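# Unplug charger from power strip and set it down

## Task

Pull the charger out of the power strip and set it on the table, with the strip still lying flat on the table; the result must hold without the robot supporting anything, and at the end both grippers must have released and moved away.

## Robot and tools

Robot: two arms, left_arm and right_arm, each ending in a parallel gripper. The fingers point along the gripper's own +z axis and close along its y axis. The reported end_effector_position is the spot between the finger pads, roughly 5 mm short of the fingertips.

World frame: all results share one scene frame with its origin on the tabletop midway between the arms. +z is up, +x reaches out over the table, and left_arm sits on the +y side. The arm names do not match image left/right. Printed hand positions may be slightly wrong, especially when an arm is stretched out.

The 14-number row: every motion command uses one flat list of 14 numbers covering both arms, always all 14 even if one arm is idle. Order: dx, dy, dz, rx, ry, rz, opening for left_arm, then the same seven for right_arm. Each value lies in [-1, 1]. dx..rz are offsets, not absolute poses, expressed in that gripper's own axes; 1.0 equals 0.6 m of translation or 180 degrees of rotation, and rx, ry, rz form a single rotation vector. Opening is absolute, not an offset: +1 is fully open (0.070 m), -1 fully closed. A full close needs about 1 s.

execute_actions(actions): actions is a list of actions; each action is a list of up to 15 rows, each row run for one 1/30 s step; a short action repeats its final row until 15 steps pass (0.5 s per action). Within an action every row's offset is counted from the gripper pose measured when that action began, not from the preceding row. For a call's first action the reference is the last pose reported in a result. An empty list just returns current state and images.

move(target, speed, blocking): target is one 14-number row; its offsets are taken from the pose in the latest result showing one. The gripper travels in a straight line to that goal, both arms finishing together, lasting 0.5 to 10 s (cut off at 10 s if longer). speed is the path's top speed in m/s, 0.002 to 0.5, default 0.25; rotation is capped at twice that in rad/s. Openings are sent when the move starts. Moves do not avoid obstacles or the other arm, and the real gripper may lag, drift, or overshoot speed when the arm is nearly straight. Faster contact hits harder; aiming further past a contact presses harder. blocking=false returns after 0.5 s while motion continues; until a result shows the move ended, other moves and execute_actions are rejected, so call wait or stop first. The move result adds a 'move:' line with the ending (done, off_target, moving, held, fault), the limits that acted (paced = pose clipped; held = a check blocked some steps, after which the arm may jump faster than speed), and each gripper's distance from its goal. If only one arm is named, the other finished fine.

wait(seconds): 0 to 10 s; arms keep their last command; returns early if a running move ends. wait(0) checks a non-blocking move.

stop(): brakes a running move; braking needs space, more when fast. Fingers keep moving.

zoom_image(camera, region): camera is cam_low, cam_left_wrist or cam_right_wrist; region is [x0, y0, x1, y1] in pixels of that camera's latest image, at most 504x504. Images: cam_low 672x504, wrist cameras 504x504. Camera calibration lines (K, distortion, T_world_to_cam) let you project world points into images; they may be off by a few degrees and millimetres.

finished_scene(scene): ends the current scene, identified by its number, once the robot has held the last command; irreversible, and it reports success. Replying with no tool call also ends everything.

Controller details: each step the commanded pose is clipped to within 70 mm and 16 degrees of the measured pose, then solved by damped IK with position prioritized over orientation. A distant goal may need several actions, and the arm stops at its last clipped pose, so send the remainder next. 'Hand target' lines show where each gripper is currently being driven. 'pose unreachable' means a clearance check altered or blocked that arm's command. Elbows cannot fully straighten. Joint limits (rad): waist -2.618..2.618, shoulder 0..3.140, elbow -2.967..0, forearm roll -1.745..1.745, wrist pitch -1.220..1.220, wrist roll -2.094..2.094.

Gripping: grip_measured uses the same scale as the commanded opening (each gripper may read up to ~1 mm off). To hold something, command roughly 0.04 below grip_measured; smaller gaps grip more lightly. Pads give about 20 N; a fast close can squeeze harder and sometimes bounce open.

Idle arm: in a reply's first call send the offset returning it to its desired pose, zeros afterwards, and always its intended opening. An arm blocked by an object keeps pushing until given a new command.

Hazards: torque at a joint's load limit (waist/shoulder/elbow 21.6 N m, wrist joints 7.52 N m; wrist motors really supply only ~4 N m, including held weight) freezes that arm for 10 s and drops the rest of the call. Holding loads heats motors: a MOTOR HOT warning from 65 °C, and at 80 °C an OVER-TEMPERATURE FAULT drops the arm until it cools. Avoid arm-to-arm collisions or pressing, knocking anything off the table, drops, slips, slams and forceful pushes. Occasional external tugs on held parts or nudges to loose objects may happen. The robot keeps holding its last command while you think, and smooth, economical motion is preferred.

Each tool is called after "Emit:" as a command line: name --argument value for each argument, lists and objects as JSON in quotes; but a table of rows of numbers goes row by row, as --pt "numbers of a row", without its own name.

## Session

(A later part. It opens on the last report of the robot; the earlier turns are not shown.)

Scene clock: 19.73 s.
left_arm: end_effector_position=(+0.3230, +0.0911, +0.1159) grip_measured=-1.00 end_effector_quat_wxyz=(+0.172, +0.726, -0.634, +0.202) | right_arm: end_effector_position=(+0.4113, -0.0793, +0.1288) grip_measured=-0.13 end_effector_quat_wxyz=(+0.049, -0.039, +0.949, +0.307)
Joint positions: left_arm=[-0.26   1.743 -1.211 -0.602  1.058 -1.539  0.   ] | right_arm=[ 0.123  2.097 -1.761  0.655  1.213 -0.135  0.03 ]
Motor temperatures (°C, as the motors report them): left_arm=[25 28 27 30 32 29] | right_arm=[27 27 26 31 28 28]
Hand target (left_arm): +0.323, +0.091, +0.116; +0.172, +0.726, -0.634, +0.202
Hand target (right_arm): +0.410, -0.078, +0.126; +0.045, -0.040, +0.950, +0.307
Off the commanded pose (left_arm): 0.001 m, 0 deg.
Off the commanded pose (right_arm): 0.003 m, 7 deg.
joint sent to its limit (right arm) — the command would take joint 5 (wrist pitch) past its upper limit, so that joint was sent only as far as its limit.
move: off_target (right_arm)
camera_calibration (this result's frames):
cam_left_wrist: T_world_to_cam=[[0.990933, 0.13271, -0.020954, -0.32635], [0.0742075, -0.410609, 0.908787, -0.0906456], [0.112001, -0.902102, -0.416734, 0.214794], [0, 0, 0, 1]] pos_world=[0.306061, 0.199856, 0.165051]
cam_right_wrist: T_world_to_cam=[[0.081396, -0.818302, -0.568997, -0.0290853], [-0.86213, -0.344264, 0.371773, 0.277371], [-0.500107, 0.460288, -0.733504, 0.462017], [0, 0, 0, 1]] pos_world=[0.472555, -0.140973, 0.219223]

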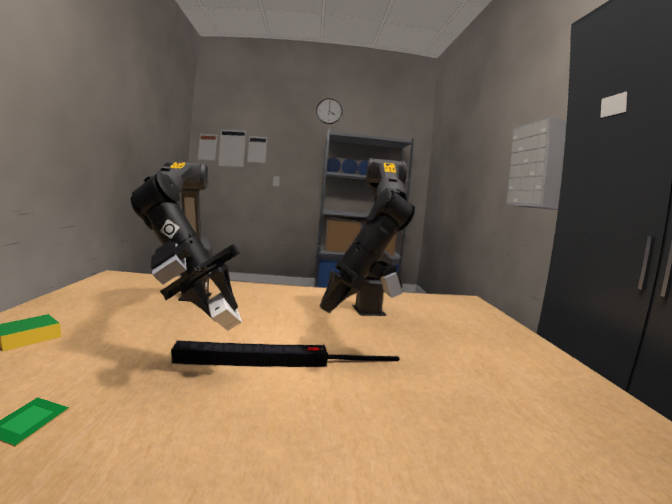

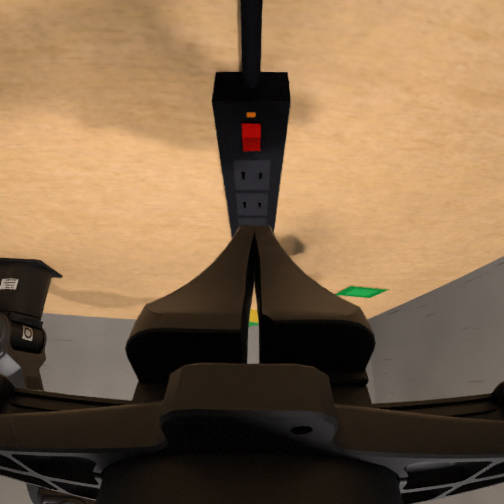

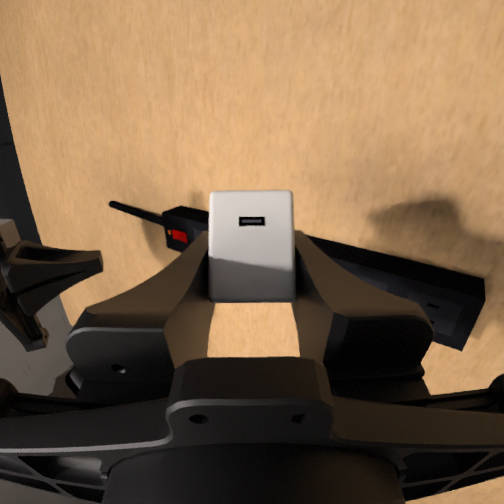

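Emit:
move --target '[0,0,0,0,0,0,-1,-0.099,-0.067,0.139,-0.002,-0.014,0.578,-0.19]' --speed 0.4

Emit:
zoom_image --camera "cam_low" --region '[100, 280, 320, 430]'

Scene clock: 22.87 s.
left_arm: end_effector_position=(+0.3230, +0.0911, +0.1160) grip_measured=-1.00 end_effector_quat_wxyz=(+0.172, +0.726, -0.634, +0.202) | right_arm: end_effector_position=(+0.4789, -0.0604, +0.0440) grip_measured=-0.13 end_effector_quat_wxyz=(-0.194, +0.730, +0.613, +0.231)
Joint positions: left_arm=[-0.26   1.743 -1.211 -0.602  1.058 -1.539  0.   ] | right_arm=[ 0.152  2.442 -2.067  0.639  1.134  1.69   0.03 ]
Motor temperatures (°C, as the motors report them): left_arm=[25 28 27 30 32 29] | right_arm=[27 28 26 31 28 28]
Hand target (left_arm): +0.323, +0.091, +0.116; +0.172, +0.726, -0.634, +0.202
Hand target (right_arm): +0.479, -0.060, +0.044; -0.194, +0.730, +0.613, +0.231
Off the commanded pose (left_arm): 0.000 m, 0 deg.
Off the commanded pose (right_arm): 0.002 m, 0 deg.
move: done
camera_calibration (this result's frames):
cam_left_wrist: T_world_to_cam=[[0.99093, 0.132732, -0.0209768, -0.326346], [0.0742277, -0.410527, 0.908822, -0.0906815], [0.112019, -0.902136, -0.416656, 0.214766], [0, 0, 0, 1]] pos_world=[0.306059, 0.199838, 0.165051]
cam_right_wrist: T_world_to_cam=[[-0.983075, 0.181316, 0.0262348, 0.476549], [0.0880684, 0.342136, 0.935514, -0.0647472], [0.160648, 0.921991, -0.352314, 0.119599], [0, 0, 0, 1]] pos_world=[0.454973, -0.174523, 0.0902062]

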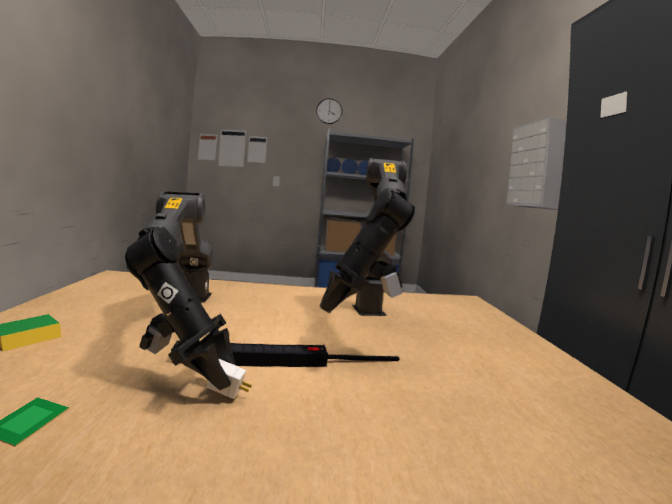

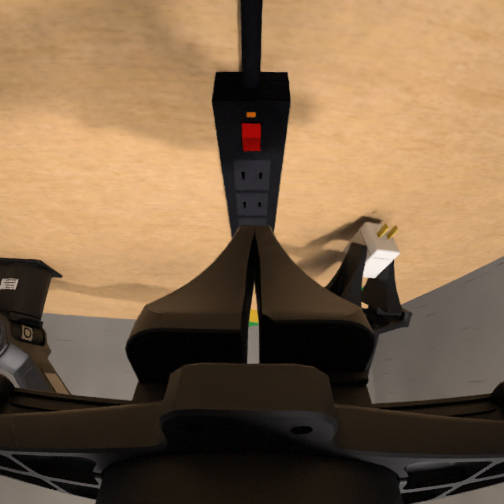

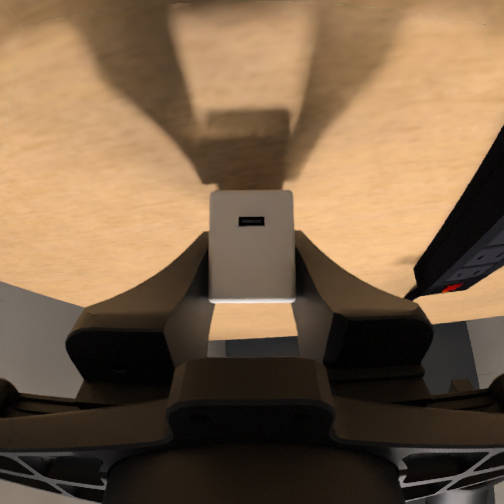

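Region (100, 280, 320, 430) of cam_low's 672x504 image, scaled by 2.291, with more detail than that image has; it fills the top 344 rows of this view, and the rest is white.

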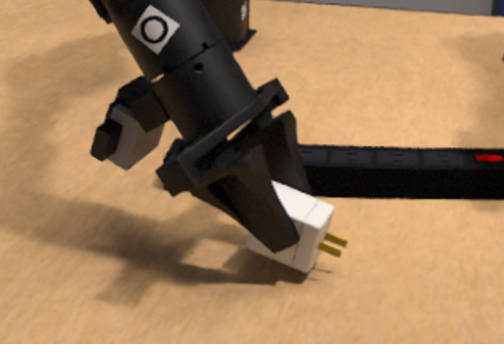

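Emit:
move --target '[0,0,0,0,0,0,-1,-0.012,0,0.018,0,0.056,0,-0.19]' --speed 0.06

Emit:
zoom_image --camera "cam_low" --region '[100, 280, 320, 430]'

Scene clock: 24.97 s.
left_arm: end_effector_position=(+0.3230, +0.0911, +0.1160) grip_measured=-1.00 end_effector_quat_wxyz=(+0.172, +0.726, -0.634, +0.202) | right_arm: end_effector_position=(+0.4793, -0.0607, +0.0314) grip_measured=-0.13 end_effector_quat_wxyz=(-0.246, +0.708, +0.593, +0.295)
Joint positions: left_arm=[-0.26   1.743 -1.211 -0.602  1.058 -1.539  0.   ] | right_arm=[ 0.093  2.446 -1.921  0.89   1.061  1.438  0.03 ]
Motor temperatures (°C, as the motors report them): left_arm=[25 28 28 30 32 29] | right_arm=[27 28 26 31 28 28]
Hand target (left_arm): +0.323, +0.091, +0.116; +0.172, +0.726, -0.634, +0.202
Hand target (right_arm): +0.479, -0.061, +0.031; -0.246, +0.708, +0.593, +0.294
Off the commanded pose (left_arm): 0.000 m, 0 deg.
Off the commanded pose (right_arm): 0.001 m, 0 deg.
move: done
camera_calibration (this result's frames):
cam_left_wrist: T_world_to_cam=[[0.990928, 0.132748, -0.0209771, -0.326349], [0.0742344, -0.410525, 0.908822, -0.0906821], [0.112033, -0.902135, -0.416655, 0.214767], [0, 0, 0, 1]] pos_world=[0.306059, 0.199843, 0.165052]
cam_right_wrist: T_world_to_cam=[[-0.983488, 0.1791, 0.025958, 0.477369], [0.0580686, 0.176457, 0.982594, -0.0499925], [0.171402, 0.967877, -0.183944, 0.107725], [0, 0, 0, 1]] pos_world=[0.453925, -0.18094, 0.056546]

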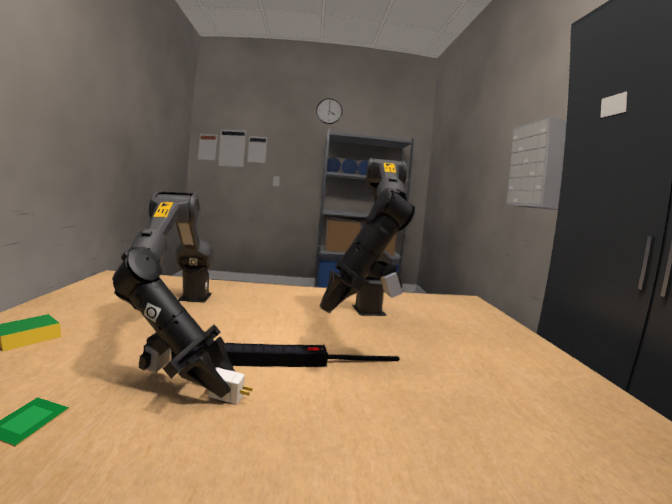

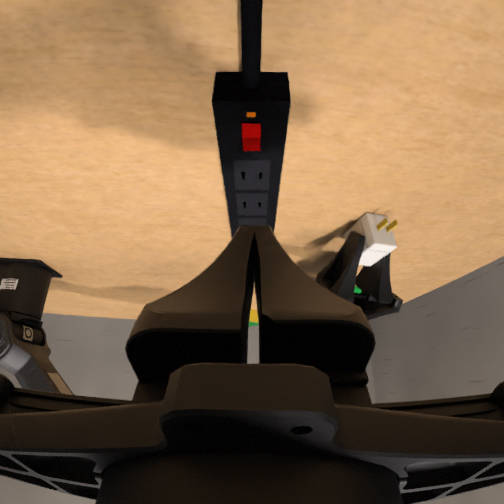

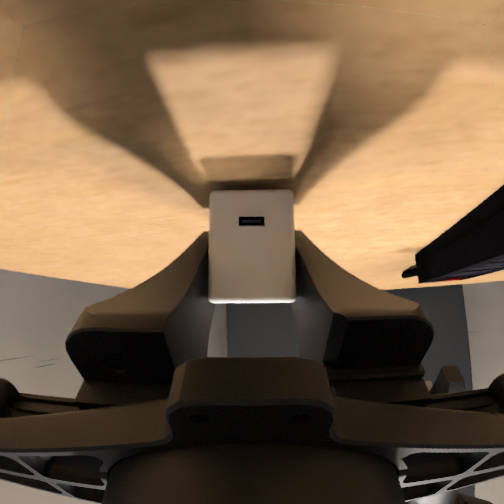

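Region (100, 280, 320, 430) of cam_low's 672x504 image, scaled by 2.291, with more detail than that image has; it fills the top 344 rows of this view, and the rest is white.

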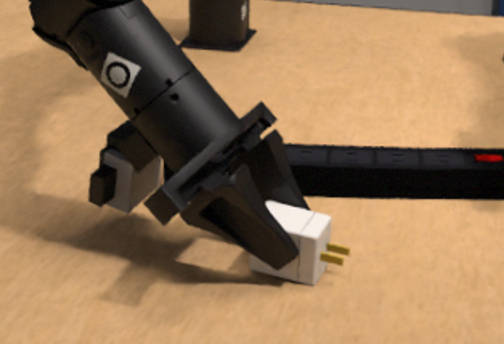

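Nearly touching; 3 mm lower, then release.

Emit:
move --target '[0,0,0,0,0,0,-1,-0.004,0,0.004,0,0,0,-0.19]' --speed 0.02

Emit:
move --target '[0,0,0,0,0,0,-1,0,0,0,0,0,0,0.3]'

Emit:
move --target '[0,0,0,0,0,0,-1,0.08,0,-0.14,0,0,0,0.6]' --speed 0.3

Scene clock: 25.97 s.
left_arm: end_effector_position=(+0.3230, +0.0911, +0.1160) grip_measured=-1.00 end_effector_quat_wxyz=(+0.172, +0.726, -0.634, +0.202) | right_arm: end_effector_position=(+0.4799, -0.0605, +0.0292) grip_measured=-0.13 end_effector_quat_wxyz=(-0.246, +0.707, +0.593, +0.297)
Joint positions: left_arm=[-0.26   1.743 -1.211 -0.602  1.058 -1.539  0.   ] | right_arm=[ 0.093  2.45  -1.918  0.895  1.054  1.43   0.03 ]
Motor temperatures (°C, as the motors report them): left_arm=[25 28 28 30 32 29] | right_arm=[27 28 26 31 28 28]
Hand target (left_arm): +0.323, +0.091, +0.116; +0.172, +0.726, -0.634, +0.202
Hand target (right_arm): +0.479, -0.061, +0.028; -0.246, +0.708, +0.593, +0.295
Off the commanded pose (left_arm): 0.000 m, 0 deg.
Off the commanded pose (right_arm): 0.001 m, 0 deg.
move: done
camera_calibration (this result's frames):
cam_left_wrist: T_world_to_cam=[[0.990928, 0.132748, -0.020977, -0.326349], [0.0742344, -0.410525, 0.908822, -0.0906821], [0.112033, -0.902135, -0.416655, 0.214767], [0, 0, 0, 1]] pos_world=[0.306059, 0.199843, 0.165052]
cam_right_wrist: T_world_to_cam=[[-0.983364, 0.180156, 0.0232302, 0.478113], [0.055297, 0.17508, 0.983, -0.0467205], [0.173026, 0.967931, -0.18213, 0.106249], [0, 0, 0, 1]] pos_world=[0.454359, -0.180796, 0.0541706]

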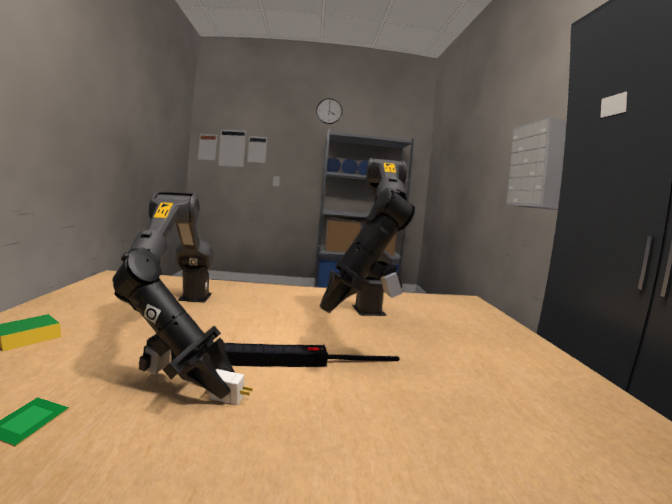

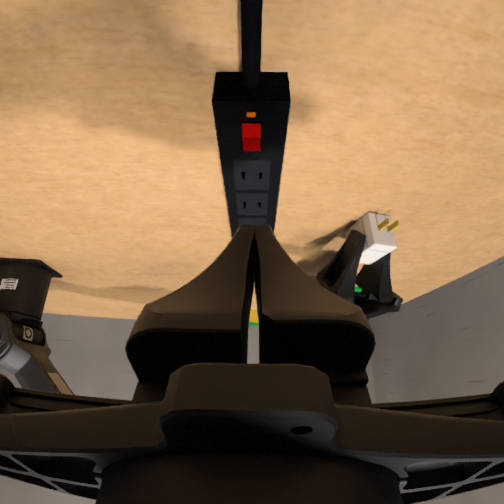

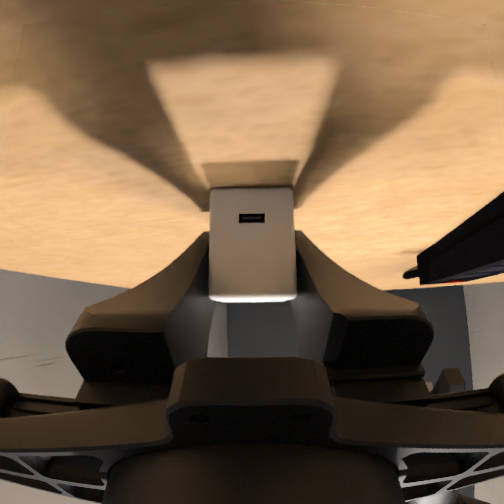

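Scene clock: 26.57 s.
left_arm: end_effector_position=(+0.3230, +0.0911, +0.1160) grip_measured=-1.00 end_effector_quat_wxyz=(+0.172, +0.726, -0.634, +0.202) | right_arm: end_effector_position=(+0.4798, -0.0606, +0.0288) grip_measured=+0.30 end_effector_quat_wxyz=(-0.246, +0.707, +0.593, +0.296)
Joint positions: left_arm=[-0.26   1.743 -1.211 -0.602  1.058 -1.539  0.   ] | right_arm=[ 0.093  2.45  -1.917  0.895  1.054  1.43   0.046]
Motor temperatures (°C, as the motors report them): left_arm=[25 28 28 30 32 29] | right_arm=[27 28 26 31 28 28]
Hand target (left_arm): +0.323, +0.091, +0.116; +0.172, +0.726, -0.634, +0.202
Hand target (right_arm): +0.480, -0.061, +0.029; -0.246, +0.707, +0.593, +0.297
Off the commanded pose (left_arm): 0.000 m, 0 deg.
Off the commanded pose (right_arm): 0.000 m, 0 deg.
move: done
camera_calibration (this result's frames):
cam_left_wrist: T_world_to_cam=[[0.990928, 0.132748, -0.0209771, -0.326349], [0.0742345, -0.410525, 0.908822, -0.0906821], [0.112033, -0.902135, -0.416656, 0.214767], [0, 0, 0, 1]] pos_world=[0.306059, 0.199844, 0.165052]
cam_right_wrist: T_world_to_cam=[[-0.983329, 0.180274, 0.0237639, 0.478002], [0.0559462, 0.175604, 0.98287, -0.0465733], [0.173013, 0.967814, -0.182762, 0.106297], [0, 0, 0, 1]] pos_world=[0.454248, -0.180868, 0.0538433]

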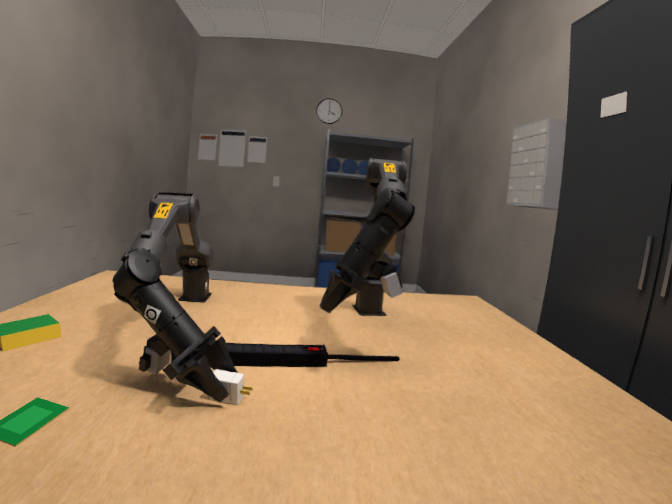

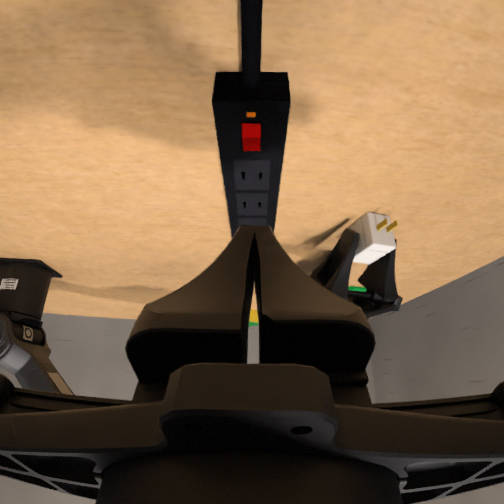

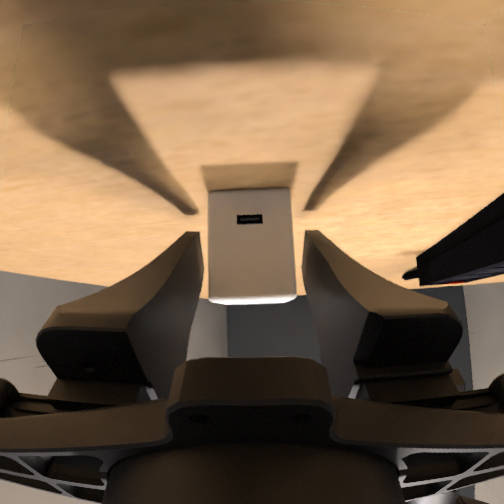

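Scene clock: 27.40 s.
left_arm: end_effector_position=(+0.3230, +0.0911, +0.1160) grip_measured=-1.00 end_effector_quat_wxyz=(+0.172, +0.726, -0.634, +0.202) | right_arm: end_effector_position=(+0.4759, -0.0860, +0.1221) grip_measured=+0.60 end_effector_quat_wxyz=(-0.237, +0.710, +0.588, +0.306)
Joint positions: left_arm=[-0.26   1.743 -1.211 -0.602  1.058 -1.539  0.   ] | right_arm=[ 0.043  2.293 -1.99   0.819  1.213  1.584  0.056]
Motor temperatures (°C, as the motors report them): left_arm=[25 28 28 30 32 29] | right_arm=[27 28 26 31 28 28]
Hand target (left_arm): +0.323, +0.091, +0.116; +0.172, +0.726, -0.634, +0.202
Hand target (right_arm): +0.476, -0.086, +0.122; -0.237, +0.710, +0.588, +0.307
Off the commanded pose (left_arm): 0.000 m, 0 deg.
Off the commanded pose (right_arm): 0.001 m, 2 deg.
joint sent to its limit (right arm) — the command would take joint 5 (wrist pitch) past its upper limit, so that joint was sent only as far as its limit.
move: done
camera_calibration (this result's frames):
cam_left_wrist: T_world_to_cam=[[0.990928, 0.132748, -0.0209771, -0.326349], [0.0742345, -0.410525, 0.908822, -0.0906822], [0.112033, -0.902135, -0.416655, 0.214767], [0, 0, 0, 1]] pos_world=[0.306059, 0.199843, 0.165052]
cam_right_wrist: T_world_to_cam=[[-0.979672, 0.200569, 0.00379603, 0.478958], [0.0392965, 0.173318, 0.984082, -0.125939], [0.196718, 0.964227, -0.177676, 0.136408], [0, 0, 0, 1]] pos_world=[0.447337, -0.205765, 0.146353]

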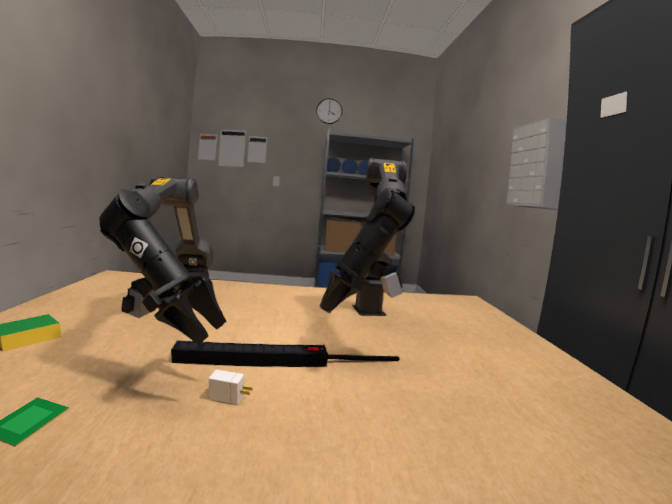

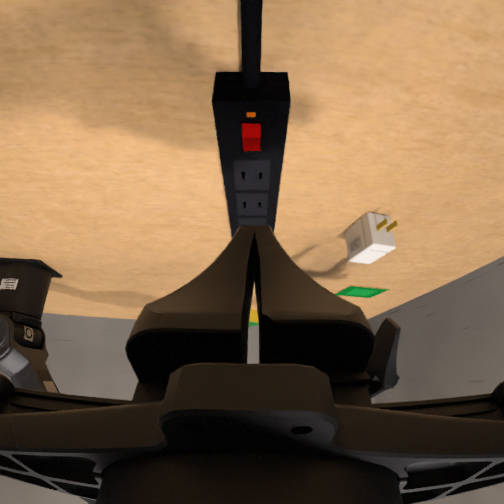

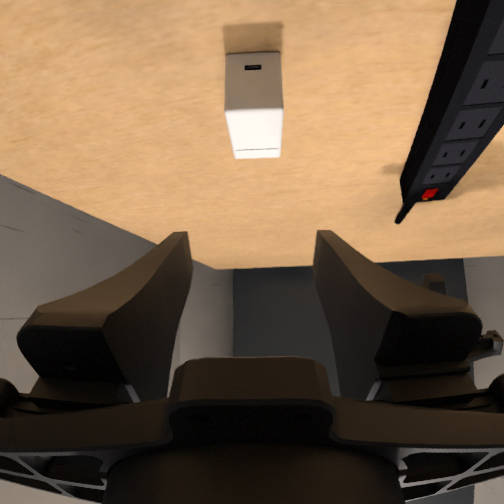

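Emit:
finished_scene --scene 2

The scene is finished: the task was done.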